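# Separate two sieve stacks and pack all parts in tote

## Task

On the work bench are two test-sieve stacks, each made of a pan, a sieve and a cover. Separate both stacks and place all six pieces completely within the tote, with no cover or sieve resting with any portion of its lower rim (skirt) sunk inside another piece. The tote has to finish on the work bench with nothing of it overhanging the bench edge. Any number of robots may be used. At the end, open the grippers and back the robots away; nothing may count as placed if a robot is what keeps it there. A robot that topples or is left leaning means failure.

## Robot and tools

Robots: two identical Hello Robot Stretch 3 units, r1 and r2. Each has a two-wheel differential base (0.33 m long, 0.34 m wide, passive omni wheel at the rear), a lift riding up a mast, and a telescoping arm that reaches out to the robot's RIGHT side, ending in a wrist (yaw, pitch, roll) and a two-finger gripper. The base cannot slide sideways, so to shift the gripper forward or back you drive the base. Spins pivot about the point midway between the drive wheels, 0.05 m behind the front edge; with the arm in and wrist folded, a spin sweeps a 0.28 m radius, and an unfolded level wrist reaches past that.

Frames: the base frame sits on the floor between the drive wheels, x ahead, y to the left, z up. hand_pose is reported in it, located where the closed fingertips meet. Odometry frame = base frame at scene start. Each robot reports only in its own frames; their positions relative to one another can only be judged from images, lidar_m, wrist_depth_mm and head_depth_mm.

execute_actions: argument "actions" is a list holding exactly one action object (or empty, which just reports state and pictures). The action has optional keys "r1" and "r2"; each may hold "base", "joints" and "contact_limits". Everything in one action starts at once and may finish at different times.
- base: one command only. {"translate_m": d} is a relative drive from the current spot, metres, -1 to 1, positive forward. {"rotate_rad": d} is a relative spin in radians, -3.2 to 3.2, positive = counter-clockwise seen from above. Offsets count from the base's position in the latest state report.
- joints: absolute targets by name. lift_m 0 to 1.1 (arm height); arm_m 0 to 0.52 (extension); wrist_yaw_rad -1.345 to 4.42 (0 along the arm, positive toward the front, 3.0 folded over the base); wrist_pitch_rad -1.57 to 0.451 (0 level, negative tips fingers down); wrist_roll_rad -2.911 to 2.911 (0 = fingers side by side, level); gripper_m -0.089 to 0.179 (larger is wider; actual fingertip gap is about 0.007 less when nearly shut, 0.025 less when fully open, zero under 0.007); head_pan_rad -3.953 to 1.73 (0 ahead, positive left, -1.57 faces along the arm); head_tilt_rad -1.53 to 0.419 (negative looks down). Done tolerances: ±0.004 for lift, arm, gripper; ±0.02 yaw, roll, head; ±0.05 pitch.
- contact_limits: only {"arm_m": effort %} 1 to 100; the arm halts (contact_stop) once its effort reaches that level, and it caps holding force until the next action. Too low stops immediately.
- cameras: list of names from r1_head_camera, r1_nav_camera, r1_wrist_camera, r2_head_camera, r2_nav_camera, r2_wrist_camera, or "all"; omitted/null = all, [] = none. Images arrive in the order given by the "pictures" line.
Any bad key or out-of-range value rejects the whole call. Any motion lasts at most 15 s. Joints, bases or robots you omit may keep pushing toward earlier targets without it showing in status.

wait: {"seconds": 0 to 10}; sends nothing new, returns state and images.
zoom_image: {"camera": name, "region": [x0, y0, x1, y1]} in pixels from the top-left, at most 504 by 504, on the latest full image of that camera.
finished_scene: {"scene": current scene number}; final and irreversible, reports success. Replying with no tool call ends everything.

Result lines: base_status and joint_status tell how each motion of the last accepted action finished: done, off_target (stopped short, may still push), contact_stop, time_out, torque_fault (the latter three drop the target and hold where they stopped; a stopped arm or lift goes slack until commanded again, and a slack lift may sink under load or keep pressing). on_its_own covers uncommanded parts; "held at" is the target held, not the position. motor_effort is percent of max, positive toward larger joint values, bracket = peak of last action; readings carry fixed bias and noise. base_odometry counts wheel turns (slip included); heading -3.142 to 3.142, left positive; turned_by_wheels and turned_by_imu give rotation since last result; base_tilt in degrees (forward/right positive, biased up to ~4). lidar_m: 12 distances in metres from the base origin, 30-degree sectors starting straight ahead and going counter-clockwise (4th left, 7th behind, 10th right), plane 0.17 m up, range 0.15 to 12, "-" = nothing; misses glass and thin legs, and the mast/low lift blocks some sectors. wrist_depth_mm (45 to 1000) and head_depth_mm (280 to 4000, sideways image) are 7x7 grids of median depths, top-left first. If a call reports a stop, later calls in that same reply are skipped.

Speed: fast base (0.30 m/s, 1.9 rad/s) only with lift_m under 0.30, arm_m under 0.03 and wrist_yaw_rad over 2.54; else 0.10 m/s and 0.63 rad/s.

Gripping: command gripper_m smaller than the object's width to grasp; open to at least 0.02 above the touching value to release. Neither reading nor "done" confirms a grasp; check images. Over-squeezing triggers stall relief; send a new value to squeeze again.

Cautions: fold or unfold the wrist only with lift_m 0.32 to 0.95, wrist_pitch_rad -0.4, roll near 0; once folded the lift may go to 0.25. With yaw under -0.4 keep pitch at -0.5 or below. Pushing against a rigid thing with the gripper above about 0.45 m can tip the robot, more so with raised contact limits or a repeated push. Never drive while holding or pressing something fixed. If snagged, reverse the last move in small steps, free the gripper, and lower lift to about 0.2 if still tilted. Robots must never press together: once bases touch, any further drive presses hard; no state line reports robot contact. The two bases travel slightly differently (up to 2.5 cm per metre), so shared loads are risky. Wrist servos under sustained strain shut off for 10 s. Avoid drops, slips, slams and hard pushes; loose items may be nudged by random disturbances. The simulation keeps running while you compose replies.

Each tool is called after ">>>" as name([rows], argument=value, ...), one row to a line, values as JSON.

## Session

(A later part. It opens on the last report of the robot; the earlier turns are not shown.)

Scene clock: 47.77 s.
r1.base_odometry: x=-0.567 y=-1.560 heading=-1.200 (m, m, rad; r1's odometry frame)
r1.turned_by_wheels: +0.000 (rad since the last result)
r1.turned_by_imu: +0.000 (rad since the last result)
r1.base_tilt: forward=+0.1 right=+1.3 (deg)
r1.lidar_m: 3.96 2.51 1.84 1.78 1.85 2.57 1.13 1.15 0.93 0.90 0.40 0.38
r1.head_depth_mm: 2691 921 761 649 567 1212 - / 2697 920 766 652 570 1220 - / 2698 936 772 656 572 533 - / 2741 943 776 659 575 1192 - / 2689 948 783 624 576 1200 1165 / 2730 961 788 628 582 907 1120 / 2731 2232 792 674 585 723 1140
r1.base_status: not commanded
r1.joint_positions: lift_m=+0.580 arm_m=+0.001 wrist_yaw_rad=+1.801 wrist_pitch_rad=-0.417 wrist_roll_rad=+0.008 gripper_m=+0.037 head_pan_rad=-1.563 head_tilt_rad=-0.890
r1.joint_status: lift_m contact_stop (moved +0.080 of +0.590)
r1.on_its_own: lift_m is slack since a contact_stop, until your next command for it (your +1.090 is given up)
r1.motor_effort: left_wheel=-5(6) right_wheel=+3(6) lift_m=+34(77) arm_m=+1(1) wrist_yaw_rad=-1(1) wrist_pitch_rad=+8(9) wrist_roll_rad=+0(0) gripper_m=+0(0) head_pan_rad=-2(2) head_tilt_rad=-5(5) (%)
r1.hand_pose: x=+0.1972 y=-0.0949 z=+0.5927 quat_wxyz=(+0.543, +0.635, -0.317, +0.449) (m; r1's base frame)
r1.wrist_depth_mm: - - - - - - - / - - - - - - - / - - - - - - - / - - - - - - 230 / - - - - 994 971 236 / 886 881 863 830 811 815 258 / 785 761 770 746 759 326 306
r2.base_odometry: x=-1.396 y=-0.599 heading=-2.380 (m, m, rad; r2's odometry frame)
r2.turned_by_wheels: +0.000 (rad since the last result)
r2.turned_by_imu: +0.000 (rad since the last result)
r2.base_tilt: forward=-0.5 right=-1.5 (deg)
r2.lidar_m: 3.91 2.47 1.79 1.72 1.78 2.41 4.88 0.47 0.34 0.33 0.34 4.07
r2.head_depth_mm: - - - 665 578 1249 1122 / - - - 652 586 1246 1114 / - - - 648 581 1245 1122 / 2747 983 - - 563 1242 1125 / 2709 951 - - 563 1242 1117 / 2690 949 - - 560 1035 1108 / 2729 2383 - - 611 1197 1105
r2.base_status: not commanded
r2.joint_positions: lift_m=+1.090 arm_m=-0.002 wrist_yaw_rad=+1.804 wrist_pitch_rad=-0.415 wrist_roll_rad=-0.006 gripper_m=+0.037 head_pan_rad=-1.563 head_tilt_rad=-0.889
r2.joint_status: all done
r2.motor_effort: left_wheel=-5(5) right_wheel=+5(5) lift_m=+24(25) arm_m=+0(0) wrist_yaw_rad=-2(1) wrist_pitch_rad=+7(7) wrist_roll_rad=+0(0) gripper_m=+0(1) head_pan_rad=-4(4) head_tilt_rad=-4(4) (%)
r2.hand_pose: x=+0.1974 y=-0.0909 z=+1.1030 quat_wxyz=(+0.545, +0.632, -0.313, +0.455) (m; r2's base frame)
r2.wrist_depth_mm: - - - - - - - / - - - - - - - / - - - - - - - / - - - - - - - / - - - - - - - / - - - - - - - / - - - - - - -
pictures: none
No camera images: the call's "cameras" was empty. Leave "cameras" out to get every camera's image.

Hit the apron. Shift away.

>>> execute_actions([
  {"r1":{"joints":{"lift_m":0.54}},"r2":{"base":{"translate_m":0.06},"joints":{"wrist_yaw_rad":0,"wrist_pitch_rad":-1.0,"gripper_m":0.14}}},
], cameras=[])

>>> execute_actions([
  {"r1":{"base":{"rotate_rad":0.45},"joints":{"wrist_yaw_rad":2.8}}},
], cameras=[])

>>> execute_actions([
  {"r1":{"base":{"translate_m":0.15}}},
], cameras=[])

>>> execute_actions([
  {"r1":{"base":{"rotate_rad":-0.45},"joints":{"wrist_yaw_rad":1.8}}},
], cameras=[])

>>> execute_actions([
  {"r1":{"joints":{"lift_m":1.09}}},
], cameras=[])

>>> execute_actions([
  {"r1":{"joints":{"wrist_yaw_rad":0,"wrist_pitch_rad":-1.0,"gripper_m":0.14}}},
], cameras=["r1_wrist_camera","r2_wrist_camera","r2_nav_camera","r1_nav_camera"])

Scene clock: 55.73 s.
r1.base_odometry: x=-0.567 y=-1.560 heading=-1.200 (m, m, rad; r1's odometry frame)
r1.turned_by_wheels: +0.000 (rad since the last result)
r1.turned_by_imu: -0.001 (rad since the last result)
r1.base_tilt: forward=-0.2 right=+1.4 (deg)
r1.lidar_m: 3.97 2.51 1.85 1.78 1.85 2.57 1.13 1.15 0.93 0.90 0.40 0.38
r1.head_depth_mm: 2678 916 761 648 567 1195 1127 / 2672 927 765 653 568 1223 - / 2692 936 772 656 571 533 - / 2679 942 778 660 574 1193 - / 2670 951 784 623 578 1198 1153 / 2709 964 786 628 581 908 1125 / 2729 2242 793 673 585 724 1138
r1.base_status: not commanded
r1.joint_positions: lift_m=+0.540 arm_m=+0.001 wrist_yaw_rad=+1.801 wrist_pitch_rad=-0.417 wrist_roll_rad=+0.008 gripper_m=+0.037 head_pan_rad=-1.563 head_tilt_rad=-0.890
r1.joint_status: all done
r1.motor_effort: left_wheel=-5(4) right_wheel=+4(4) lift_m=+24(29) arm_m=+1(1) wrist_yaw_rad=+0(1) wrist_pitch_rad=+8(8) wrist_roll_rad=+0(0) gripper_m=+0(0) head_pan_rad=-3(3) head_tilt_rad=-4(4) (%)
r1.hand_pose: x=+0.1972 y=-0.0949 z=+0.5532 quat_wxyz=(+0.543, +0.635, -0.317, +0.449) (m; r1's base frame)
r1.wrist_depth_mm: - - - - - - - / - - - - - - - / - - - - - - - / - - - - - - 229 / 978 961 991 968 957 930 236 / 840 835 815 804 772 780 257 / 713 731 724 698 708 325 307
r2.base_odometry: x=-1.439 y=-0.641 heading=-2.380 (m, m, rad; r2's odometry frame)
r2.turned_by_wheels: +0.000 (rad since the last result)
r2.turned_by_imu: +0.001 (rad since the last result)
r2.base_tilt: forward=-0.5 right=-1.4 (deg)
r2.lidar_m: 3.85 2.47 1.79 1.72 1.78 2.42 1.30 0.47 0.34 0.33 0.34 3.99
r2.head_depth_mm: - - - - 567 1250 1120 / - - - - 565 1248 1117 / - - - - 565 1245 1124 / 2673 952 800 634 584 1242 1124 / 2692 952 779 641 583 1238 1112 / 2702 2253 774 657 583 937 1113 / 2724 2331 1895 1555 580 1235 1106
r2.base_status: done
r2.joint_positions: lift_m=+1.090 arm_m=-0.002 wrist_yaw_rad=+0.004 wrist_pitch_rad=-1.004 wrist_roll_rad=-0.006 gripper_m=+0.140 head_pan_rad=-1.563 head_tilt_rad=-0.889
r2.joint_status: all done
r2.motor_effort: left_wheel=-5(8) right_wheel=+4(10) lift_m=+24(24) arm_m=+0(0) wrist_yaw_rad=-2(4) wrist_pitch_rad=+2(7) wrist_roll_rad=+0(0) gripper_m=+1(82) head_pan_rad=-4(5) head_tilt_rad=-4(3) (%)
r2.hand_pose: x=-0.0212 y=-0.2598 z=+0.9991 quat_wxyz=(+0.622, +0.343, -0.617, -0.339) (m; r2's base frame)
r2.wrist_depth_mm: - - 508 520 519 528 496 / - - 476 401 491 490 471 / - 462 445 444 457 463 466 / - 427 422 425 438 435 444 / - 406 402 410 410 421 424 / - - - - - - - / - - - - - - -
pictures: none
No camera images: the call's "cameras" was empty. Leave "cameras" out to get every camera's image.

Scene clock: 57.43 s.
r1.base_odometry: x=-0.567 y=-1.560 heading=-0.750 (m, m, rad; r1's odometry frame)
r1.turned_by_wheels: +0.450 (rad since the last result)
r1.turned_by_imu: +0.448 (rad since the last result)
r1.base_tilt: forward=+0.0 right=+1.2 (deg)
r1.lidar_m: 2.72 1.86 1.78 1.82 2.38 4.79 1.13 0.95 0.90 0.92 0.38 3.96
r1.head_depth_mm: 2625 922 761 648 565 510 1123 / 2706 928 768 617 569 529 - / 2835 934 772 617 571 1228 - / 2928 2306 778 659 576 1272 1117 / 2982 2355 1923 666 598 1175 1135 / 2994 2362 1942 698 617 1266 1135 / 3080 2391 1945 1670 1424 1269 1133
r1.base_status: done
r1.joint_positions: lift_m=+0.540 arm_m=+0.001 wrist_yaw_rad=+2.798 wrist_pitch_rad=-0.417 wrist_roll_rad=+0.008 gripper_m=+0.037 head_pan_rad=-1.563 head_tilt_rad=-0.890
r1.joint_status: all done
r1.motor_effort: left_wheel=-5(11) right_wheel=+4(8) lift_m=+23(23) arm_m=+0(0) wrist_yaw_rad=+2(0) wrist_pitch_rad=+8(8) wrist_roll_rad=+0(0) gripper_m=+0(0) head_pan_rad=-3(3) head_tilt_rad=-4(5) (%)
r1.hand_pose: x=+0.0543 y=+0.0652 z=+0.5532 quat_wxyz=(+0.263, +0.709, +0.025, +0.654) (m; r1's base frame)
r1.wrist_depth_mm: - - - - - - - / - - - - - - - / - - - - - - - / - - - - - - - / - 982 972 967 941 905 919 / 841 - 809 813 776 805 798 / 719 - 708 706 687 701 699
r2.base_odometry: x=-1.439 y=-0.641 heading=-2.380 (m, m, rad; r2's odometry frame)
r2.turned_by_wheels: +0.000 (rad since the last result)
r2.turned_by_imu: +0.000 (rad since the last result)
r2.base_tilt: forward=-0.5 right=-1.6 (deg)
r2.lidar_m: 3.84 2.47 1.80 1.72 1.78 2.43 1.30 0.47 0.34 0.33 0.34 4.03
r2.head_depth_mm: - - - - 567 1250 1121 / - - - - 565 1254 1117 / - - - - 564 1243 1120 / 2678 953 801 634 585 1246 1126 / 2678 950 779 640 583 1240 1111 / 2706 2244 777 659 581 937 1112 / 2703 2308 1900 1542 581 1237 1105
r2.base_status: not commanded
r2.joint_positions: lift_m=+1.090 arm_m=-0.002 wrist_yaw_rad=+0.004 wrist_pitch_rad=-1.004 wrist_roll_rad=-0.006 gripper_m=+0.140 head_pan_rad=-1.563 head_tilt_rad=-0.889
r2.joint_status: not commanded
r2.motor_effort: left_wheel=-5(5) right_wheel=+4(4) lift_m=+24(24) arm_m=+0(0) wrist_yaw_rad=-2(2) wrist_pitch_rad=+2(2) wrist_roll_rad=+0(0) gripper_m=-1(0) head_pan_rad=-3(4) head_tilt_rad=-4(4) (%)
r2.hand_pose: x=-0.0212 y=-0.2598 z=+0.9991 quat_wxyz=(+0.622, +0.343, -0.617, -0.339) (m; r2's base frame)
r2.wrist_depth_mm: - - 509 509 514 523 493 / - - 476 398 483 491 468 / - 453 452 444 457 463 464 / - 429 424 426 432 441 440 / - 406 405 415 413 418 421 / - - - - - - - / - - - - - - -
pictures: none
No camera images: the call's "cameras" was empty. Leave "cameras" out to get every camera's image.

Scene clock: 59.90 s.
r1.base_odometry: x=-0.458 y=-1.662 heading=-0.750 (m, m, rad; r1's odometry frame)
r1.turned_by_wheels: +0.000 (rad since the last result)
r1.turned_by_imu: +0.000 (rad since the last result)
r1.base_tilt: forward=+0.1 right=+1.3 (deg)
r1.lidar_m: 2.61 1.80 1.72 1.75 2.29 4.93 1.28 1.02 0.97 0.35 4.07 3.84
r1.head_depth_mm: 2672 917 761 623 565 1235 1131 / 2739 2224 767 653 580 1262 - / 2844 2306 1858 655 604 1250 - / 2921 2313 1906 1556 744 1237 1115 / 2971 2334 1922 1658 1422 1268 1130 / 3021 2351 1946 1665 1426 1265 1134 / 3062 2385 1937 1653 1447 1278 1144
r1.base_status: done
r1.joint_positions: lift_m=+0.540 arm_m=+0.001 wrist_yaw_rad=+2.798 wrist_pitch_rad=-0.417 wrist_roll_rad=+0.008 gripper_m=+0.037 head_pan_rad=-1.563 head_tilt_rad=-0.890
r1.joint_status: not commanded
r1.motor_effort: left_wheel=-6(7) right_wheel=+4(8) lift_m=+23(24) arm_m=+1(1) wrist_yaw_rad=+1(2) wrist_pitch_rad=+8(8) wrist_roll_rad=+0(0) gripper_m=+0(0) head_pan_rad=-2(2) head_tilt_rad=-6(5) (%)
r1.hand_pose: x=+0.0543 y=+0.0653 z=+0.5532 quat_wxyz=(+0.263, +0.709, +0.025, +0.654) (m; r1's base frame)
r1.wrist_depth_mm: - - - - - - - / - - - - - - - / - - - - - - - / - - - - - - - / - 956 970 954 933 931 909 / 831 - 818 807 775 799 785 / 725 - 719 698 711 697 697
r2.base_odometry: x=-1.439 y=-0.641 heading=-2.380 (m, m, rad; r2's odometry frame)
r2.turned_by_wheels: +0.000 (rad since the last result)
r2.turned_by_imu: +0.000 (rad since the last result)
r2.base_tilt: forward=-0.6 right=-1.3 (deg)
r2.lidar_m: 3.83 2.47 1.80 1.72 1.78 2.42 1.30 0.47 0.34 0.33 0.34 3.99
r2.head_depth_mm: - - - - 568 1247 1120 / - - - - 564 1248 1120 / - - - - 564 1250 1128 / 2687 952 802 633 584 1250 1118 / 2697 950 779 640 582 1244 1109 / 2705 2259 776 658 582 936 1107 / 2699 2325 1902 1552 581 1241 1106
r2.base_status: not commanded
r2.joint_positions: lift_m=+1.090 arm_m=-0.002 wrist_yaw_rad=+0.004 wrist_pitch_rad=-1.004 wrist_roll_rad=-0.006 gripper_m=+0.140 head_pan_rad=-1.563 head_tilt_rad=-0.889
r2.joint_status: not commanded
r2.motor_effort: left_wheel=-5(5) right_wheel=+5(4) lift_m=+24(24) arm_m=+0(0) wrist_yaw_rad=-2(2) wrist_pitch_rad=+2(2) wrist_roll_rad=+0(0) gripper_m=+0(1) head_pan_rad=-4(4) head_tilt_rad=-4(4) (%)
r2.hand_pose: x=-0.0212 y=-0.2598 z=+0.9991 quat_wxyz=(+0.622, +0.343, -0.617, -0.339) (m; r2's base frame)
r2.wrist_depth_mm: - - 512 514 519 531 497 / - - 477 395 488 492 471 / - 458 448 445 457 465 467 / - 434 423 420 433 433 441 / - 406 407 408 413 418 423 / - - - - - - - / - - - - - - -
pictures: none
No camera images: the call's "cameras" was empty. Leave "cameras" out to get every camera's image.

Scene clock: 61.67 s.
r1.base_odometry: x=-0.458 y=-1.662 heading=-1.200 (m, m, rad; r1's odometry frame)
r1.turned_by_wheels: -0.450 (rad since the last result)
r1.turned_by_imu: -0.448 (rad since the last result)
r1.base_tilt: forward=-0.1 right=+1.2 (deg)
r1.lidar_m: 3.83 2.41 1.75 1.72 1.79 2.47 1.27 1.28 1.00 0.97 0.35 3.96
r1.head_depth_mm: 2691 919 762 649 587 1237 1123 / 2720 929 766 653 590 1259 - / 2703 936 772 642 593 1289 - / 2766 945 773 645 597 1258 - / 2779 951 778 663 599 1125 1157 / 2743 2304 807 669 593 1246 1152 / 2770 2390 1947 1658 1362 1269 1140
r1.base_status: done
r1.joint_positions: lift_m=+0.540 arm_m=+0.001 wrist_yaw_rad=+1.802 wrist_pitch_rad=-0.417 wrist_roll_rad=+0.008 gripper_m=+0.037 head_pan_rad=-1.563 head_tilt_rad=-0.890
r1.joint_status: all done
r1.motor_effort: left_wheel=+4(9) right_wheel=-3(6) lift_m=+23(24) arm_m=+0(1) wrist_yaw_rad=+0(1) wrist_pitch_rad=+8(8) wrist_roll_rad=+0(0) gripper_m=+0(0) head_pan_rad=-2(2) head_tilt_rad=-4(5) (%)
r1.hand_pose: x=+0.1972 y=-0.0949 z=+0.5532 quat_wxyz=(+0.543, +0.635, -0.317, +0.449) (m; r1's base frame)
r1.wrist_depth_mm: - - - - - - - / - - - - - - - / - - - - - - - / - - - - - - - / 959 970 987 931 942 906 912 / 812 813 809 809 770 777 798 / 720 710 718 713 695 696 683
r2.base_odometry: x=-1.439 y=-0.641 heading=-2.380 (m, m, rad; r2's odometry frame)
r2.turned_by_wheels: +0.000 (rad since the last result)
r2.turned_by_imu: +0.000 (rad since the last result)
r2.base_tilt: forward=-0.5 right=-1.5 (deg)
r2.lidar_m: 3.85 2.48 1.79 1.72 1.78 2.42 1.29 0.47 0.34 0.33 0.34 4.02
r2.head_depth_mm: - - - - 568 1251 1123 / - - - - 566 1258 1116 / - - - - 564 1253 1127 / 2688 951 801 633 584 1244 1119 / 2703 951 781 640 585 1243 1114 / 2702 2249 778 659 582 935 1111 / 2715 2320 1896 1539 581 1244 1110
r2.base_status: not commanded
r2.joint_positions: lift_m=+1.090 arm_m=-0.002 wrist_yaw_rad=+0.004 wrist_pitch_rad=-1.004 wrist_roll_rad=-0.006 gripper_m=+0.140 head_pan_rad=-1.563 head_tilt_rad=-0.889
r2.joint_status: not commanded
r2.motor_effort: left_wheel=-5(5) right_wheel=+4(4) lift_m=+24(24) arm_m=+0(0) wrist_yaw_rad=-2(3) wrist_pitch_rad=+2(2) wrist_roll_rad=+0(0) gripper_m=+1(1) head_pan_rad=-5(3) head_tilt_rad=-3(3) (%)
r2.hand_pose: x=-0.0212 y=-0.2598 z=+0.9991 quat_wxyz=(+0.622, +0.343, -0.617, -0.339) (m; r2's base frame)
r2.wrist_depth_mm: - - 511 514 521 532 495 / - - 479 398 486 491 466 / - 458 446 448 458 464 466 / - 428 424 431 431 437 444 / - 409 406 408 412 421 423 / - - - - - - - / - - - - - - -
pictures: none
No camera images: the call's "cameras" was empty. Leave "cameras" out to get every camera's image.

Scene clock: 67.50 s.
r1.base_odometry: x=-0.458 y=-1.662 heading=-1.200 (m, m, rad; r1's odometry frame)
r1.turned_by_wheels: +0.000 (rad since the last result)
r1.turned_by_imu: -0.001 (rad since the last result)
r1.base_tilt: forward=-0.1 right=+1.2 (deg)
r1.lidar_m: 3.84 2.40 1.75 1.72 1.79 2.47 1.28 1.28 1.00 0.97 0.35 3.98
r1.head_depth_mm: - - - 647 586 1237 1110 / - - - 641 591 1242 1134 / - - - - 584 1250 1133 / - 941 - - 1343 1245 1125 / 2766 953 - - 1353 1115 1128 / 2763 2317 - - 663 1247 1133 / 2803 2401 - - - 1278 1136
r1.base_status: not commanded
r1.joint_positions: lift_m=+1.090 arm_m=+0.001 wrist_yaw_rad=+1.802 wrist_pitch_rad=-0.417 wrist_roll_rad=+0.008 gripper_m=+0.037 head_pan_rad=-1.563 head_tilt_rad=-0.890
r1.joint_status: all done
r1.motor_effort: left_wheel=+4(4) right_wheel=-3(3) lift_m=+46(47) arm_m=+1(0) wrist_yaw_rad=-1(1) wrist_pitch_rad=+8(8) wrist_roll_rad=+0(0) gripper_m=+0(0) head_pan_rad=-2(3) head_tilt_rad=-4(5) (%)
r1.hand_pose: x=+0.1972 y=-0.0949 z=+1.1024 quat_wxyz=(+0.543, +0.635, -0.317, +0.449) (m; r1's base frame)
r1.wrist_depth_mm: - - - - - - - / - - - - - - - / - - - - - - - / - - - - - - - / - - - - - - - / - - - - - - - / - - - - - - -
r2.base_odometry: x=-1.439 y=-0.641 heading=-2.380 (m, m, rad; r2's odometry frame)
r2.turned_by_wheels: +0.000 (rad since the last result)
r2.turned_by_imu: +0.001 (rad since the last result)
r2.base_tilt: forward=-0.6 right=-1.5 (deg)
r2.lidar_m: 3.85 2.47 1.80 1.72 1.78 2.42 1.30 0.47 0.34 0.33 0.34 4.01
r2.head_depth_mm: - - - - 568 1256 1122 / - - - - 564 1252 1118 / - - - - 565 1249 1123 / 2679 953 801 634 583 1248 1122 / 2688 953 778 637 582 1240 1110 / 2699 2223 776 658 582 937 1108 / 2693 2313 1910 1549 583 1235 1109
r2.base_status: not commanded
r2.joint_positions: lift_m=+1.090 arm_m=-0.002 wrist_yaw_rad=+0.004 wrist_pitch_rad=-1.004 wrist_roll_rad=-0.006 gripper_m=+0.140 head_pan_rad=-1.563 head_tilt_rad=-0.889
r2.joint_status: not commanded
r2.motor_effort: left_wheel=-5(5) right_wheel=+4(4) lift_m=+24(25) arm_m=+0(0) wrist_yaw_rad=-2(3) wrist_pitch_rad=+2(2) wrist_roll_rad=+0(0) gripper_m=+0(0) head_pan_rad=-4(4) head_tilt_rad=-3(4) (%)
r2.hand_pose: x=-0.0212 y=-0.2598 z=+0.9991 quat_wxyz=(+0.622, +0.343, -0.617, -0.339) (m; r2's base frame)
r2.wrist_depth_mm: - - 503 513 524 528 491 / - - 477 399 487 493 465 / - 455 446 448 460 461 468 / - 429 422 430 435 439 443 / - 404 405 407 412 423 422 / - - - - - - - / - - - - - - -
pictures: none
No camera images: the call's "cameras" was empty. Leave "cameras" out to get every camera's image.

Scene clock: 69.40 s.
r1.base_odometry: x=-0.458 y=-1.662 heading=-1.200 (m, m, rad; r1's odometry frame)
r1.turned_by_wheels: +0.000 (rad since the last result)
r1.turned_by_imu: +0.000 (rad since the last result)
r1.base_tilt: forward=+0.1 right=+1.3 (deg)
r1.lidar_m: 3.84 2.41 1.75 1.72 1.79 2.46 1.28 1.28 1.00 0.97 0.35 3.99
r1.head_depth_mm: - - - - 577 1232 1112 / - - - - 948 1244 1126 / - - - - 583 1249 1139 / 2764 944 793 635 597 1253 1122 / 2788 945 783 648 601 1120 1125 / 2789 2285 808 668 594 1246 1133 / 2784 2398 1960 1656 1364 1272 1141
r1.base_status: not commanded
r1.joint_positions: lift_m=+1.090 arm_m=+0.001 wrist_yaw_rad=+0.002 wrist_pitch_rad=-1.006 wrist_roll_rad=+0.008 gripper_m=+0.140 head_pan_rad=-1.563 head_tilt_rad=-0.890
r1.joint_status: all done
r1.motor_effort: left_wheel=+4(4) right_wheel=-3(3) lift_m=+46(45) arm_m=+1(0) wrist_yaw_rad=+0(2) wrist_pitch_rad=+3(6) wrist_roll_rad=+0(0) gripper_m=+0(81) head_pan_rad=-3(2) head_tilt_rad=-5(6) (%)
r1.hand_pose: x=-0.0214 y=-0.2630 z=+0.9990 quat_wxyz=(+0.617, +0.340, -0.622, -0.342) (m; r1's base frame)
r1.wrist_depth_mm: - - 509 511 503 512 496 / - - 479 395 486 477 473 / - - 454 445 453 451 455 / - 435 433 424 431 428 431 / - 420 414 410 411 417 410 / - - - - - - - / - - - - - - -
r2.base_odometry: x=-1.439 y=-0.641 heading=-2.380 (m, m, rad; r2's odometry frame)
r2.turned_by_wheels: +0.000 (rad since the last result)
r2.turned_by_imu: +0.000 (rad since the last result)
r2.base_tilt: forward=-0.5 right=-1.5 (deg)
r2.lidar_m: 3.85 2.47 1.79 1.72 1.78 2.42 1.30 0.47 0.34 0.33 0.34 4.02
r2.head_depth_mm: - - - - 568 1251 1121 / - - - - 565 1253 1118 / - - - - 563 1249 1127 / 2652 955 801 635 585 1251 1124 / 2704 953 778 640 582 1242 1113 / 2709 2251 773 659 582 936 1111 / 2712 2310 1896 1555 581 1237 1108
r2.base_status: not commanded
r2.joint_positions: lift_m=+1.090 arm_m=-0.002 wrist_yaw_rad=+0.004 wrist_pitch_rad=-1.004 wrist_roll_rad=-0.006 gripper_m=+0.140 head_pan_rad=-1.563 head_tilt_rad=-0.889
r2.joint_status: not commanded
r2.motor_effort: left_wheel=-5(5) right_wheel=+5(4) lift_m=+24(24) arm_m=+0(0) wrist_yaw_rad=-2(2) wrist_pitch_rad=+3(2) wrist_roll_rad=+0(0) gripper_m=+0(1) head_pan_rad=-4(4) head_tilt_rad=-4(4) (%)
r2.hand_pose: x=-0.0212 y=-0.2598 z=+0.9991 quat_wxyz=(+0.622, +0.343, -0.617, -0.339) (m; r2's base frame)
r2.wrist_depth_mm: - - 511 515 523 526 493 / - - 475 396 491 500 463 / - 455 447 451 458 465 467 / - 432 426 425 435 439 443 / - 407 407 411 420 416 421 / - - - - - - - / - - - - - - -
pictures: r1_nav_camera (sideways: a quarter turn counterclockwise sets it upright), r1_wrist_camera, r2_nav_camera (sideways: a quarter turn counterclockwise sets it upright), r2_wrist_camera
Images, in order (width x height): r1_nav_camera 672x504, r1_wrist_camera 644x364, r2_nav_camera 672x504, r2_wrist_camera 644x364.

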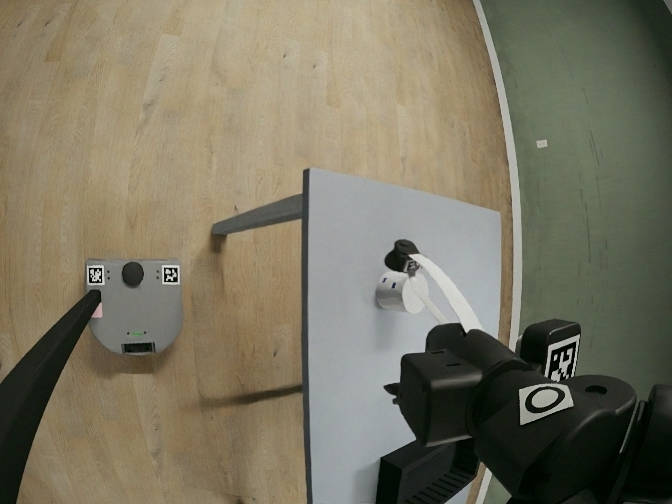

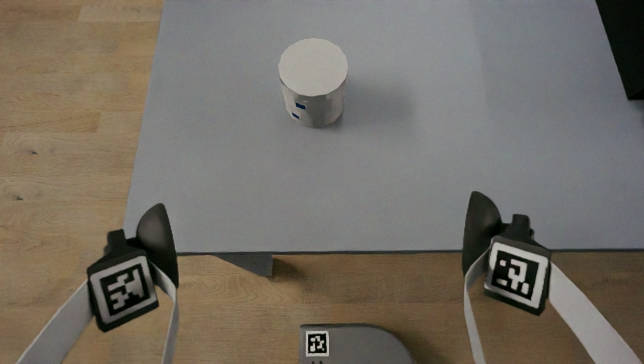

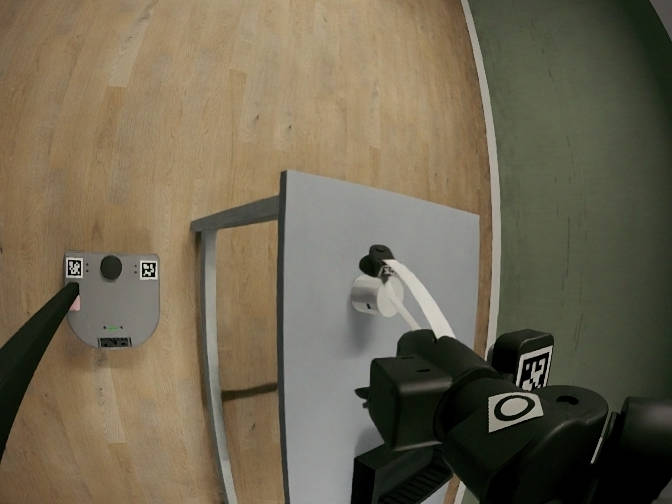

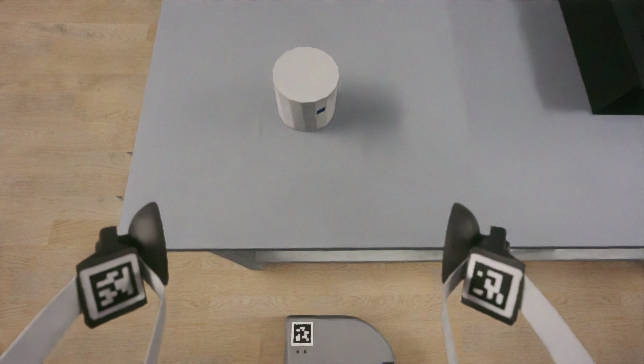

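>>> execute_actions([
  {"r1":{"joints":{"wrist_pitch_rad":-1.4,"arm_m":0.3,"lift_m":1.05}},"r2":{"joints":{"wrist_pitch_rad":-1.4,"arm_m":0.3,"lift_m":1.05}}},
], cameras=["r1_wrist_camera","r2_wrist_camera","r2_head_camera","r1_head_camera"])

Scene clock: 75.23 s.
r1.base_odometry: x=-0.458 y=-1.662 heading=-1.200 (m, m, rad; r1's odometry frame)
r1.turned_by_wheels: +0.000 (rad since the last result)
r1.turned_by_imu: -0.001 (rad since the last result)
r1.base_tilt: forward=+0.1 right=+1.2 (deg)
r1.lidar_m: 3.83 2.40 1.75 1.72 1.79 2.47 1.27 1.28 1.00 0.97 0.35 4.00
r1.head_depth_mm: 2720 915 760 648 586 1235 1108 / 2703 923 750 653 590 1244 1128 / - 884 770 642 594 1247 1135 / 2779 915 774 645 596 1250 1127 / 2749 954 763 664 601 1117 1130 / 2774 2322 808 668 593 1250 1131 / 2756 2378 1951 1658 1366 1270 1138
r1.base_status: not commanded
r1.joint_positions: lift_m=+1.050 arm_m=+0.300 wrist_yaw_rad=+0.000 wrist_pitch_rad=-1.398 wrist_roll_rad=+0.008 gripper_m=+0.140 head_pan_rad=-1.563 head_tilt_rad=-0.890
r1.joint_status: all done
r1.motor_effort: left_wheel=+4(5) right_wheel=-3(3) lift_m=+23(37) arm_m=+5(4) wrist_yaw_rad=+0(1) wrist_pitch_rad=-1(2) wrist_roll_rad=+0(0) gripper_m=+0(0) head_pan_rad=-2(4) head_tilt_rad=-4(4) (%)
r1.hand_pose: x=-0.0216 y=-0.4648 z=+0.9325 quat_wxyz=(+0.539, +0.453, -0.543, -0.457) (m; r1's base frame)
r1.wrist_depth_mm: - 327 326 330 329 329 332 / - 324 329 333 332 336 335 / - 331 332 333 335 333 339 / - 332 333 263 338 339 339 / - 338 337 341 338 338 342 / - - 339 346 344 - 347 / - 342 343 345 346 351 348
r2.base_odometry: x=-1.439 y=-0.641 heading=-2.380 (m, m, rad; r2's odometry frame)
r2.turned_by_wheels: +0.000 (rad since the last result)
r2.turned_by_imu: +0.001 (rad since the last result)
r2.base_tilt: forward=-0.5 right=-1.5 (deg)
r2.lidar_m: 3.84 2.46 1.79 1.73 1.78 2.42 1.30 0.47 0.34 0.33 0.34 4.00
r2.head_depth_mm: 2709 969 788 668 578 1259 1119 / 2673 960 766 665 586 1250 1124 / - 898 784 647 586 1247 1124 / 2694 924 782 634 585 1247 1124 / 2683 949 760 660 583 1245 1112 / 2710 2235 775 659 582 937 1109 / 2691 2303 1902 1547 580 1235 1113
r2.base_status: not commanded
r2.joint_positions: lift_m=+1.050 arm_m=+0.300 wrist_yaw_rad=+0.002 wrist_pitch_rad=-1.398 wrist_roll_rad=-0.006 gripper_m=+0.140 head_pan_rad=-1.563 head_tilt_rad=-0.889
r2.joint_status: all done
r2.motor_effort: left_wheel=-5(5) right_wheel=+4(4) lift_m=+12(19) arm_m=+3(5) wrist_yaw_rad=+0(1) wrist_pitch_rad=-1(2) wrist_roll_rad=+0(0) gripper_m=-1(1) head_pan_rad=-4(4) head_tilt_rad=-4(4) (%)
r2.hand_pose: x=-0.0216 y=-0.4650 z=+0.9326 quat_wxyz=(+0.543, +0.457, -0.539, -0.453) (m; r2's base frame)
r2.wrist_depth_mm: - 318 323 326 329 332 335 / - 322 328 329 331 333 339 / - 326 329 333 336 339 341 / - 330 332 261 338 342 346 / - 333 334 337 343 345 349 / - - 339 339 346 - 350 / - 339 342 345 351 353 357
pictures: r1_head_camera (sideways: a quarter turn clockwise sets it upright), r1_wrist_camera, r2_head_camera (sideways: a quarter turn clockwise sets it upright), r2_wrist_camera
Images, in order (width x height): r1_head_camera 896x504, r1_wrist_camera 644x364, r2_head_camera 896x504, r2_wrist_camera 644x364.

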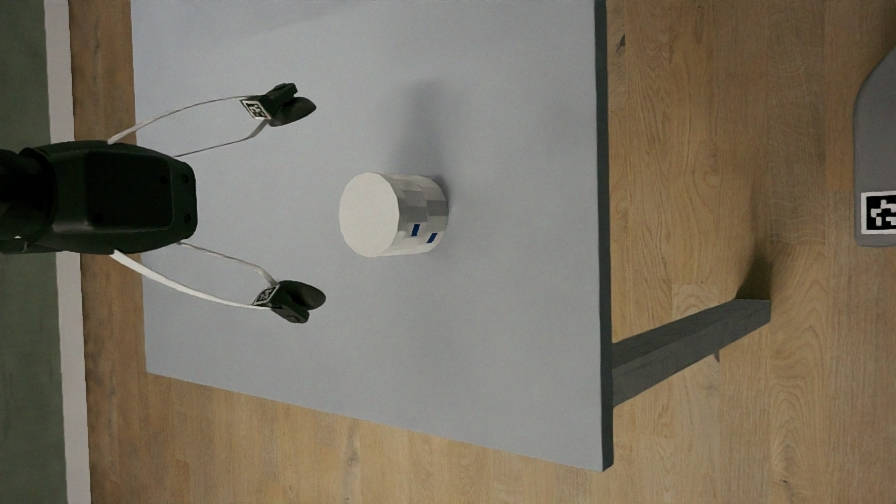

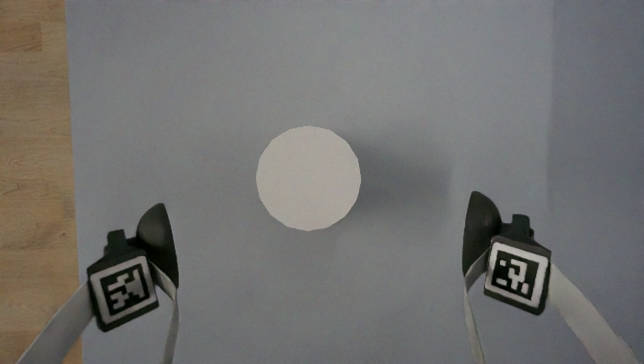

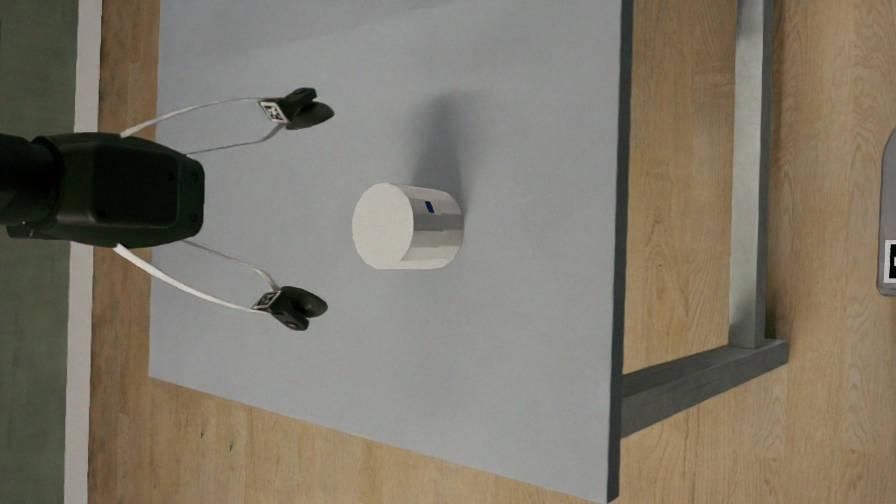

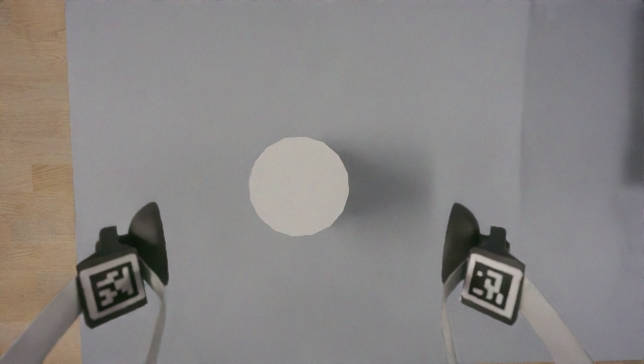

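>>> execute_actions([
  {"r1":{"base":{"translate_m":0.007},"joints":{"arm_m":0.325,"lift_m":0.97,"gripper_m":0.11}},"r2":{"base":{"translate_m":0.006},"joints":{"arm_m":0.322,"lift_m":0.97,"gripper_m":0.11}}},
], cameras=["r1_wrist_camera","r2_wrist_camera","r2_head_camera","r1_head_camera"])

Scene clock: 83.80 s.
r1.base_odometry: x=-0.455 y=-1.669 heading=-1.200 (m, m, rad; r1's odometry frame)
r1.turned_by_wheels: +0.000 (rad since the last result)
r1.turned_by_imu: +0.000 (rad since the last result)
r1.base_tilt: forward=-0.2 right=+1.2 (deg)
r1.lidar_m: 3.83 2.41 1.75 1.71 1.79 2.47 1.29 1.29 1.00 0.97 0.35 3.97
r1.head_depth_mm: 2675 917 760 648 588 1233 1109 / - 927 766 652 590 1240 1133 / - - 770 637 594 1255 1133 / 2753 945 778 646 597 1251 1123 / 2796 950 784 665 601 1117 1127 / 2786 2313 827 670 592 1252 1130 / 2773 2401 1959 1649 1392 1272 1146
r1.base_status: done
r1.joint_positions: lift_m=+0.970 arm_m=+0.325 wrist_yaw_rad=+0.000 wrist_pitch_rad=-1.399 wrist_roll_rad=+0.008 gripper_m=+0.110 head_pan_rad=-1.563 head_tilt_rad=-0.890
r1.joint_status: all done
r1.motor_effort: left_wheel=+4(11) right_wheel=-3(5) lift_m=+22(23) arm_m=+5(3) wrist_yaw_rad=+0(1) wrist_pitch_rad=-1(1) wrist_roll_rad=+0(0) gripper_m=+0(83) head_pan_rad=-2(3) head_tilt_rad=-4(4) (%)
r1.hand_pose: x=-0.0216 y=-0.4896 z=+0.8525 quat_wxyz=(+0.539, +0.453, -0.543, -0.458) (m; r1's base frame)
r1.wrist_depth_mm: 247 248 249 249 250 248 250 / 248 250 250 251 252 252 251 / 251 252 253 253 255 255 255 / 252 254 254 183 255 257 257 / 256 257 258 184 256 258 260 / 258 - 260 184 260 261 262 / 258 263 260 262 264 265 266
r2.base_odometry: x=-1.444 y=-0.645 heading=-2.380 (m, m, rad; r2's odometry frame)
r2.turned_by_wheels: +0.000 (rad since the last result)
r2.turned_by_imu: +0.000 (rad since the last result)
r2.base_tilt: forward=-0.6 right=-1.3 (deg)
r2.lidar_m: 3.83 2.48 1.79 1.72 1.79 2.42 1.30 0.47 0.34 0.33 0.34 4.02
r2.head_depth_mm: 2737 966 788 668 576 1253 1119 / - 946 786 665 588 1252 1121 / - - 782 635 585 1252 1122 / 2692 953 780 634 584 1241 1121 / 2686 950 778 660 583 1241 1119 / 2698 2239 776 658 582 1008 1113 / 2699 2322 1896 1583 591 1235 1107
r2.base_status: done
r2.joint_positions: lift_m=+0.970 arm_m=+0.322 wrist_yaw_rad=+0.002 wrist_pitch_rad=-1.398 wrist_roll_rad=-0.006 gripper_m=+0.110 head_pan_rad=-1.563 head_tilt_rad=-0.889
r2.joint_status: all done
r2.motor_effort: left_wheel=-5(8) right_wheel=+5(10) lift_m=+11(12) arm_m=+3(5) wrist_yaw_rad=-1(0) wrist_pitch_rad=-1(1) wrist_roll_rad=+0(0) gripper_m=+1(84) head_pan_rad=-4(4) head_tilt_rad=-3(4) (%)
r2.hand_pose: x=-0.0216 y=-0.4868 z=+0.8526 quat_wxyz=(+0.543, +0.457, -0.539, -0.454) (m; r2's base frame)
r2.wrist_depth_mm: 239 242 244 247 249 252 254 / 242 245 245 248 251 252 256 / 245 246 249 251 253 256 258 / 248 249 252 181 257 258 262 / 248 250 216 182 257 260 264 / 252 - 257 184 262 265 267 / 254 256 258 261 264 266 269
pictures: r1_head_camera (sideways: a quarter turn clockwise sets it upright), r1_wrist_camera, r2_head_camera (sideways: a quarter turn clockwise sets it upright), r2_wrist_camera
Images, in order (width x height): r1_head_camera 896x504, r1_wrist_camera 644x364, r2_head_camera 896x504, r2_wrist_camera 644x364.

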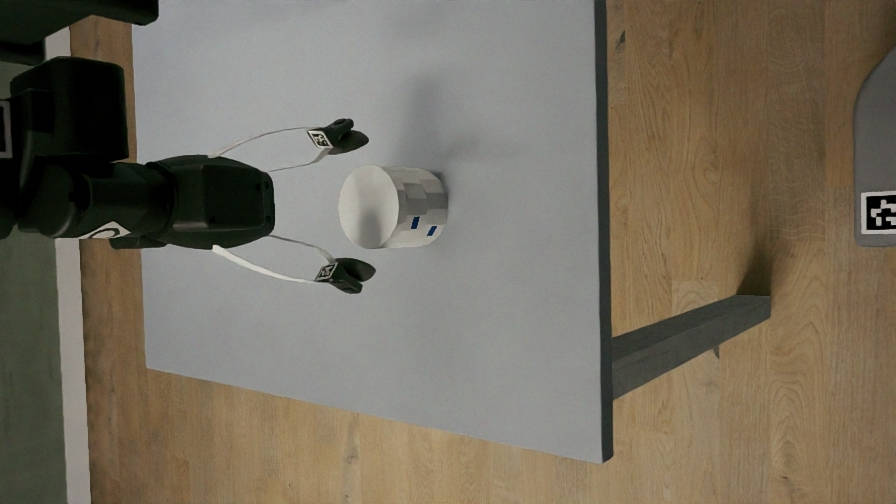

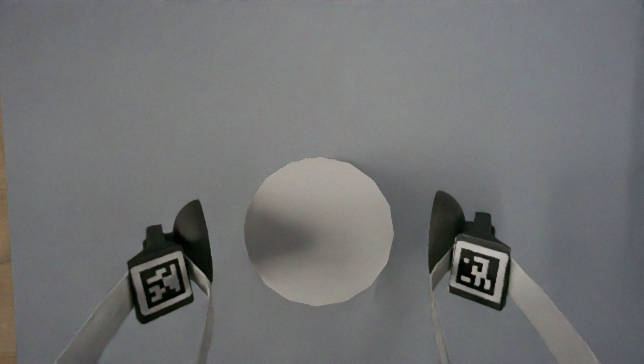

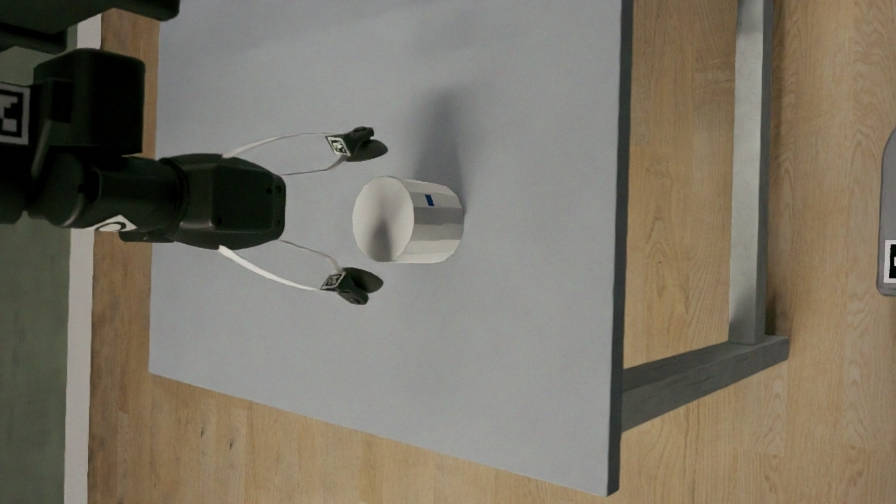

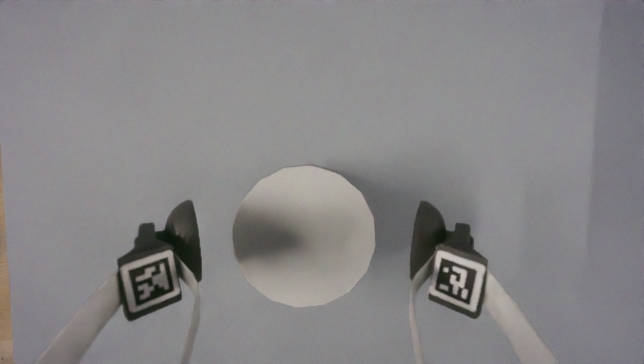

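Pads about 2 cm above the top.

>>> execute_actions([
  {"r1":{"joints":{"lift_m":0.955}},"r2":{"joints":{"lift_m":0.955}}},
], cameras=[])

>>> execute_actions([
  {"r1":{"joints":{"gripper_m":0.05}},"r2":{"joints":{"gripper_m":0.05}}},
], cameras=["r1_head_camera"])

>>> execute_actions([
  {"r1":{"joints":{"lift_m":0.99}},"r2":{"joints":{"lift_m":0.99}}},
], cameras=["r1_wrist_camera","r2_head_camera","r1_head_camera"])

Scene clock: 88.13 s.
r1.base_odometry: x=-0.455 y=-1.669 heading=-1.200 (m, m, rad; r1's odometry frame)
r1.turned_by_wheels: +0.000 (rad since the last result)
r1.turned_by_imu: +0.000 (rad since the last result)
r1.base_tilt: forward=+0.0 right=+1.4 (deg)
r1.lidar_m: 3.83 2.40 1.75 1.72 1.79 2.47 1.28 1.29 1.00 0.97 0.35 3.97
r1.head_depth_mm: - 893 761 650 585 1238 1107 / - 915 767 652 591 1243 1132 / - - 763 636 592 1249 1134 / 2732 945 776 647 597 1254 1127 / 2754 948 779 665 599 1120 1133 / 2792 2310 827 669 592 1247 1136 / 2795 2396 1964 1654 1390 1265 1138
r1.base_status: not commanded
r1.joint_positions: lift_m=+0.955 arm_m=+0.325 wrist_yaw_rad=+0.000 wrist_pitch_rad=-1.399 wrist_roll_rad=+0.008 gripper_m=+0.110 head_pan_rad=-1.563 head_tilt_rad=-0.890
r1.joint_status: all done
r1.motor_effort: left_wheel=+4(4) right_wheel=-3(3) lift_m=+23(23) arm_m=+5(5) wrist_yaw_rad=+1(0) wrist_pitch_rad=-1(1) wrist_roll_rad=+0(0) gripper_m=+0(0) head_pan_rad=-3(3) head_tilt_rad=-5(5) (%)
r1.hand_pose: x=-0.0216 y=-0.4896 z=+0.8375 quat_wxyz=(+0.539, +0.453, -0.543, -0.458) (m; r1's base frame)
r1.wrist_depth_mm: 234 233 234 233 234 235 236 / 235 236 236 236 237 238 239 / 235 236 238 240 240 239 240 / 238 241 239 167 241 242 242 / 240 240 169 169 243 243 245 / 244 - 244 171 244 246 246 / 244 245 244 248 245 247 249
r2.base_odometry: x=-1.444 y=-0.645 heading=-2.380 (m, m, rad; r2's odometry frame)
r2.turned_by_wheels: +0.000 (rad since the last result)
r2.turned_by_imu: +0.000 (rad since the last result)
r2.base_tilt: forward=-0.6 right=-1.5 (deg)
r2.lidar_m: 3.84 2.47 1.79 1.72 1.78 2.42 1.30 0.47 0.34 0.33 0.34 4.01
r2.head_depth_mm: - 939 789 667 578 1257 1119 / - 933 787 666 587 1252 1119 / - - 765 635 587 1251 1122 / 2664 954 780 634 585 1244 1123 / 2703 950 779 660 584 1240 1110 / 2686 2236 778 657 583 1009 1115 / 2724 2329 1899 1577 592 1237 1109
r2.base_status: not commanded
r2.joint_positions: lift_m=+0.955 arm_m=+0.322 wrist_yaw_rad=+0.002 wrist_pitch_rad=-1.398 wrist_roll_rad=-0.006 gripper_m=+0.110 head_pan_rad=-1.563 head_tilt_rad=-0.889
r2.joint_status: all done
r2.motor_effort: left_wheel=-5(5) right_wheel=+5(4) lift_m=+12(13) arm_m=+3(3) wrist_yaw_rad=-1(1) wrist_pitch_rad=+0(0) wrist_roll_rad=+0(0) gripper_m=+0(1) head_pan_rad=-4(4) head_tilt_rad=-4(4) (%)
r2.hand_pose: x=-0.0216 y=-0.4868 z=+0.8376 quat_wxyz=(+0.543, +0.457, -0.539, -0.454) (m; r2's base frame)
r2.wrist_depth_mm: 225 227 228 231 233 236 238 / 227 229 231 234 237 237 241 / 230 232 235 237 237 241 243 / 232 235 235 165 241 244 245 / 235 235 166 167 242 246 248 / 236 - 239 169 245 249 250 / 239 241 244 247 247 251 253
pictures: none
No camera images: the call's "cameras" was empty. Leave "cameras" out to get every camera's image.

Scene clock: 89.23 s.
r1.base_odometry: x=-0.455 y=-1.669 heading=-1.200 (m, m, rad; r1's odometry frame)
r1.turned_by_wheels: +0.000 (rad since the last result)
r1.turned_by_imu: +0.000 (rad since the last result)
r1.base_tilt: forward=-0.2 right=+1.3 (deg)
r1.lidar_m: 3.83 2.42 1.75 1.72 1.78 2.47 1.28 1.29 1.00 0.97 0.35 3.96
r1.head_depth_mm: - 893 760 648 586 1239 1112 / - 911 765 652 590 1244 1132 / - - 769 637 591 1249 1136 / 2734 942 777 646 596 1250 1125 / 2764 948 784 664 598 1116 1126 / 2772 2299 825 668 593 1251 1135 / 2770 2376 1964 1664 1386 1267 1139
r1.base_status: not commanded
r1.joint_positions: lift_m=+0.955 arm_m=+0.325 wrist_yaw_rad=+0.000 wrist_pitch_rad=-1.399 wrist_roll_rad=+0.008 gripper_m=+0.050 head_pan_rad=-1.563 head_tilt_rad=-0.890
r1.joint_status: all done
r1.motor_effort: left_wheel=+4(4) right_wheel=-3(3) lift_m=+23(22) arm_m=+5(5) wrist_yaw_rad=+1(1) wrist_pitch_rad=+0(0) wrist_roll_rad=+0(0) gripper_m=-8(83) head_pan_rad=-3(2) head_tilt_rad=-5(4) (%)
r1.hand_pose: x=-0.0216 y=-0.4896 z=+0.8375 quat_wxyz=(+0.539, +0.453, -0.543, -0.458) (m; r1's base frame)
r1.wrist_depth_mm: 233 234 233 235 236 235 237 / 235 234 235 237 236 237 239 / 237 236 237 238 238 239 241 / 239 240 240 167 240 242 242 / 238 242 169 169 170 245 246 / 241 244 245 171 244 246 245 / 245 246 246 247 248 247 248
r2.base_odometry: x=-1.444 y=-0.645 heading=-2.380 (m, m, rad; r2's odometry frame)
r2.turned_by_wheels: +0.000 (rad since the last result)
r2.turned_by_imu: +0.000 (rad since the last result)
r2.base_tilt: forward=-0.6 right=-1.5 (deg)
r2.lidar_m: 3.83 2.47 1.80 1.72 1.78 2.42 1.30 0.47 0.34 0.33 0.34 3.99
r2.head_depth_mm: - 935 789 667 578 1254 1121 / - 935 783 666 587 1254 1118 / - - 783 636 585 1244 1126 / 2676 952 782 634 585 1247 1125 / 2693 950 778 660 583 1243 1115 / 2689 2249 777 657 582 1012 1105 / 2686 2312 1904 1575 592 1233 1111
r2.base_status: not commanded
r2.joint_positions: lift_m=+0.955 arm_m=+0.322 wrist_yaw_rad=+0.002 wrist_pitch_rad=-1.398 wrist_roll_rad=-0.006 gripper_m=+0.051 head_pan_rad=-1.563 head_tilt_rad=-0.889
r2.joint_status: all done
r2.motor_effort: left_wheel=-4(5) right_wheel=+3(4) lift_m=+12(12) arm_m=+3(3) wrist_yaw_rad=-1(0) wrist_pitch_rad=-1(1) wrist_roll_rad=+0(0) gripper_m=-12(87) head_pan_rad=-4(4) head_tilt_rad=-4(4) (%)
r2.hand_pose: x=-0.0216 y=-0.4868 z=+0.8376 quat_wxyz=(+0.543, +0.457, -0.539, -0.454) (m; r2's base frame)
r2.wrist_depth_mm: 226 227 230 231 235 236 238 / 228 230 231 233 236 238 240 / 230 232 234 236 238 241 244 / 233 235 237 166 240 243 246 / 236 236 166 168 243 245 247 / 237 239 168 169 - 247 252 / 239 242 244 246 249 251 254
pictures: r1_head_camera (sideways: a quarter turn clockwise sets it upright)
Images, in order (width x height): r1_head_camera 896x504.

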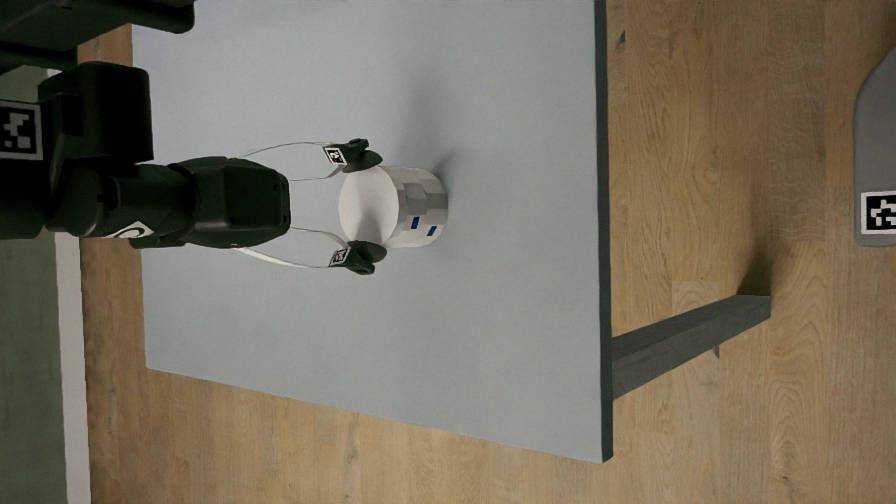

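Scene clock: 90.83 s.
r1.base_odometry: x=-0.455 y=-1.669 heading=-1.200 (m, m, rad; r1's odometry frame)
r1.turned_by_wheels: +0.000 (rad since the last result)
r1.turned_by_imu: +0.000 (rad since the last result)
r1.base_tilt: forward=+0.0 right=+1.3 (deg)
r1.lidar_m: 3.83 2.41 1.75 1.72 1.79 2.46 1.28 1.29 1.00 0.97 0.35 3.96
r1.head_depth_mm: 2699 912 758 647 586 1238 1112 / 2664 926 766 653 591 1241 1130 / - - 771 638 594 1240 1135 / 2761 944 779 649 596 1250 1126 / 2743 949 779 664 600 1122 1129 / 2745 2291 827 669 593 1242 1130 / 2752 2375 1966 1657 1392 1277 1138
r1.base_status: not commanded
r1.joint_positions: lift_m=+0.990 arm_m=+0.325 wrist_yaw_rad=+0.000 wrist_pitch_rad=-1.401 wrist_roll_rad=+0.008 gripper_m=+0.050 head_pan_rad=-1.563 head_tilt_rad=-0.890
r1.joint_status: all done
r1.motor_effort: left_wheel=+4(5) right_wheel=-3(3) lift_m=+46(45) arm_m=+5(5) wrist_yaw_rad=+1(0) wrist_pitch_rad=+0(0) wrist_roll_rad=+0(0) gripper_m=+0(8) head_pan_rad=-3(3) head_tilt_rad=-5(5) (%)
r1.hand_pose: x=-0.0216 y=-0.4891 z=+0.8717 quat_wxyz=(+0.538, +0.454, -0.543, -0.458) (m; r1's base frame)
r1.wrist_depth_mm: 265 267 267 267 268 270 270 / 268 269 269 269 270 271 272 / 272 272 271 272 273 274 274 / 272 274 273 202 275 275 279 / 274 275 278 203 277 279 282 / 277 278 - 205 282 282 282 / 283 283 280 282 282 284 286
r2.base_odometry: x=-1.444 y=-0.645 heading=-2.380 (m, m, rad; r2's odometry frame)
r2.turned_by_wheels: +0.000 (rad since the last result)
r2.turned_by_imu: +0.000 (rad since the last result)
r2.base_tilt: forward=-0.7 right=-1.6 (deg)
r2.lidar_m: 3.84 2.47 1.79 1.73 1.78 2.42 1.30 0.47 0.34 0.33 0.34 4.00
r2.head_depth_mm: 2744 970 787 665 577 1251 1121 / - 961 786 665 587 1252 1115 / - - 785 637 586 1249 1127 / 2714 951 802 646 585 1244 1123 / 2716 950 777 659 584 1241 1113 / 2707 2265 779 657 583 1013 1109 / 2716 2322 1914 1564 593 1234 1112
r2.base_status: not commanded
r2.joint_positions: lift_m=+0.990 arm_m=+0.322 wrist_yaw_rad=+0.002 wrist_pitch_rad=-1.398 wrist_roll_rad=-0.006 gripper_m=+0.050 head_pan_rad=-1.563 head_tilt_rad=-0.889
r2.joint_status: all done
r2.motor_effort: left_wheel=-5(6) right_wheel=+4(5) lift_m=+24(25) arm_m=+3(4) wrist_yaw_rad=-1(1) wrist_pitch_rad=+0(1) wrist_roll_rad=+0(0) gripper_m=+1(11) head_pan_rad=-4(4) head_tilt_rad=-4(4) (%)
r2.hand_pose: x=-0.0216 y=-0.4868 z=+0.8717 quat_wxyz=(+0.543, +0.457, -0.539, -0.454) (m; r2's base frame)
r2.wrist_depth_mm: 259 260 263 265 267 269 272 / 262 264 266 268 270 272 276 / 264 266 268 270 272 274 279 / 267 268 271 201 277 278 284 / 268 271 271 202 280 282 285 / 270 273 276 204 282 284 287 / 275 275 278 280 284 288 292
pictures: r1_head_camera (sideways: a quarter turn clockwise sets it upright), r1_wrist_camera, r2_head_camera (sideways: a quarter turn clockwise sets it upright)
Images, in order (width x height): r1_head_camera 896x504, r1_wrist_camera 644x364, r2_head_camera 896x504.

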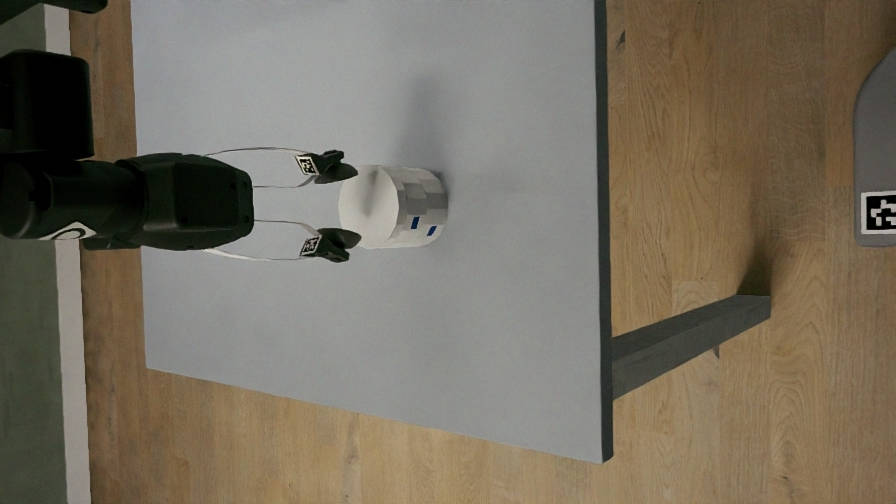

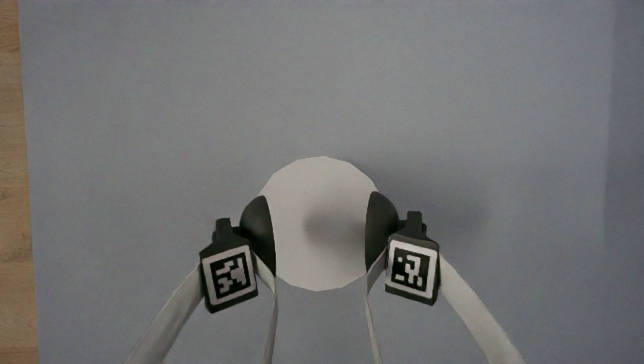

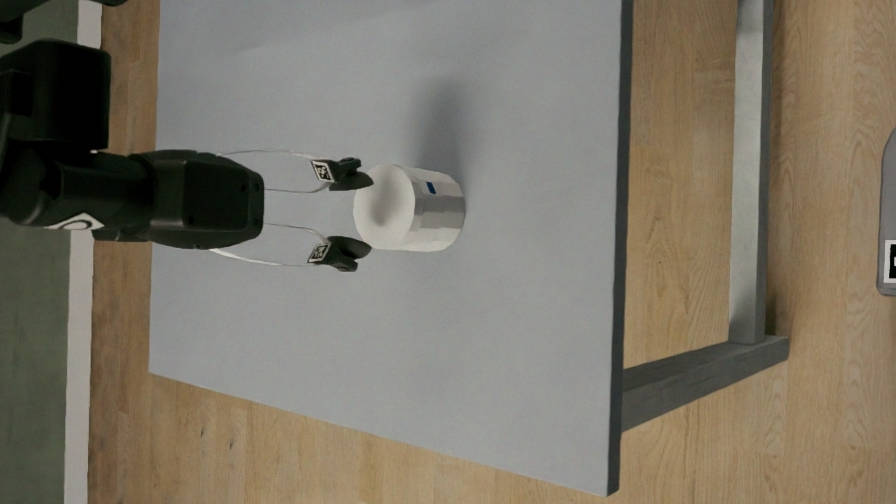

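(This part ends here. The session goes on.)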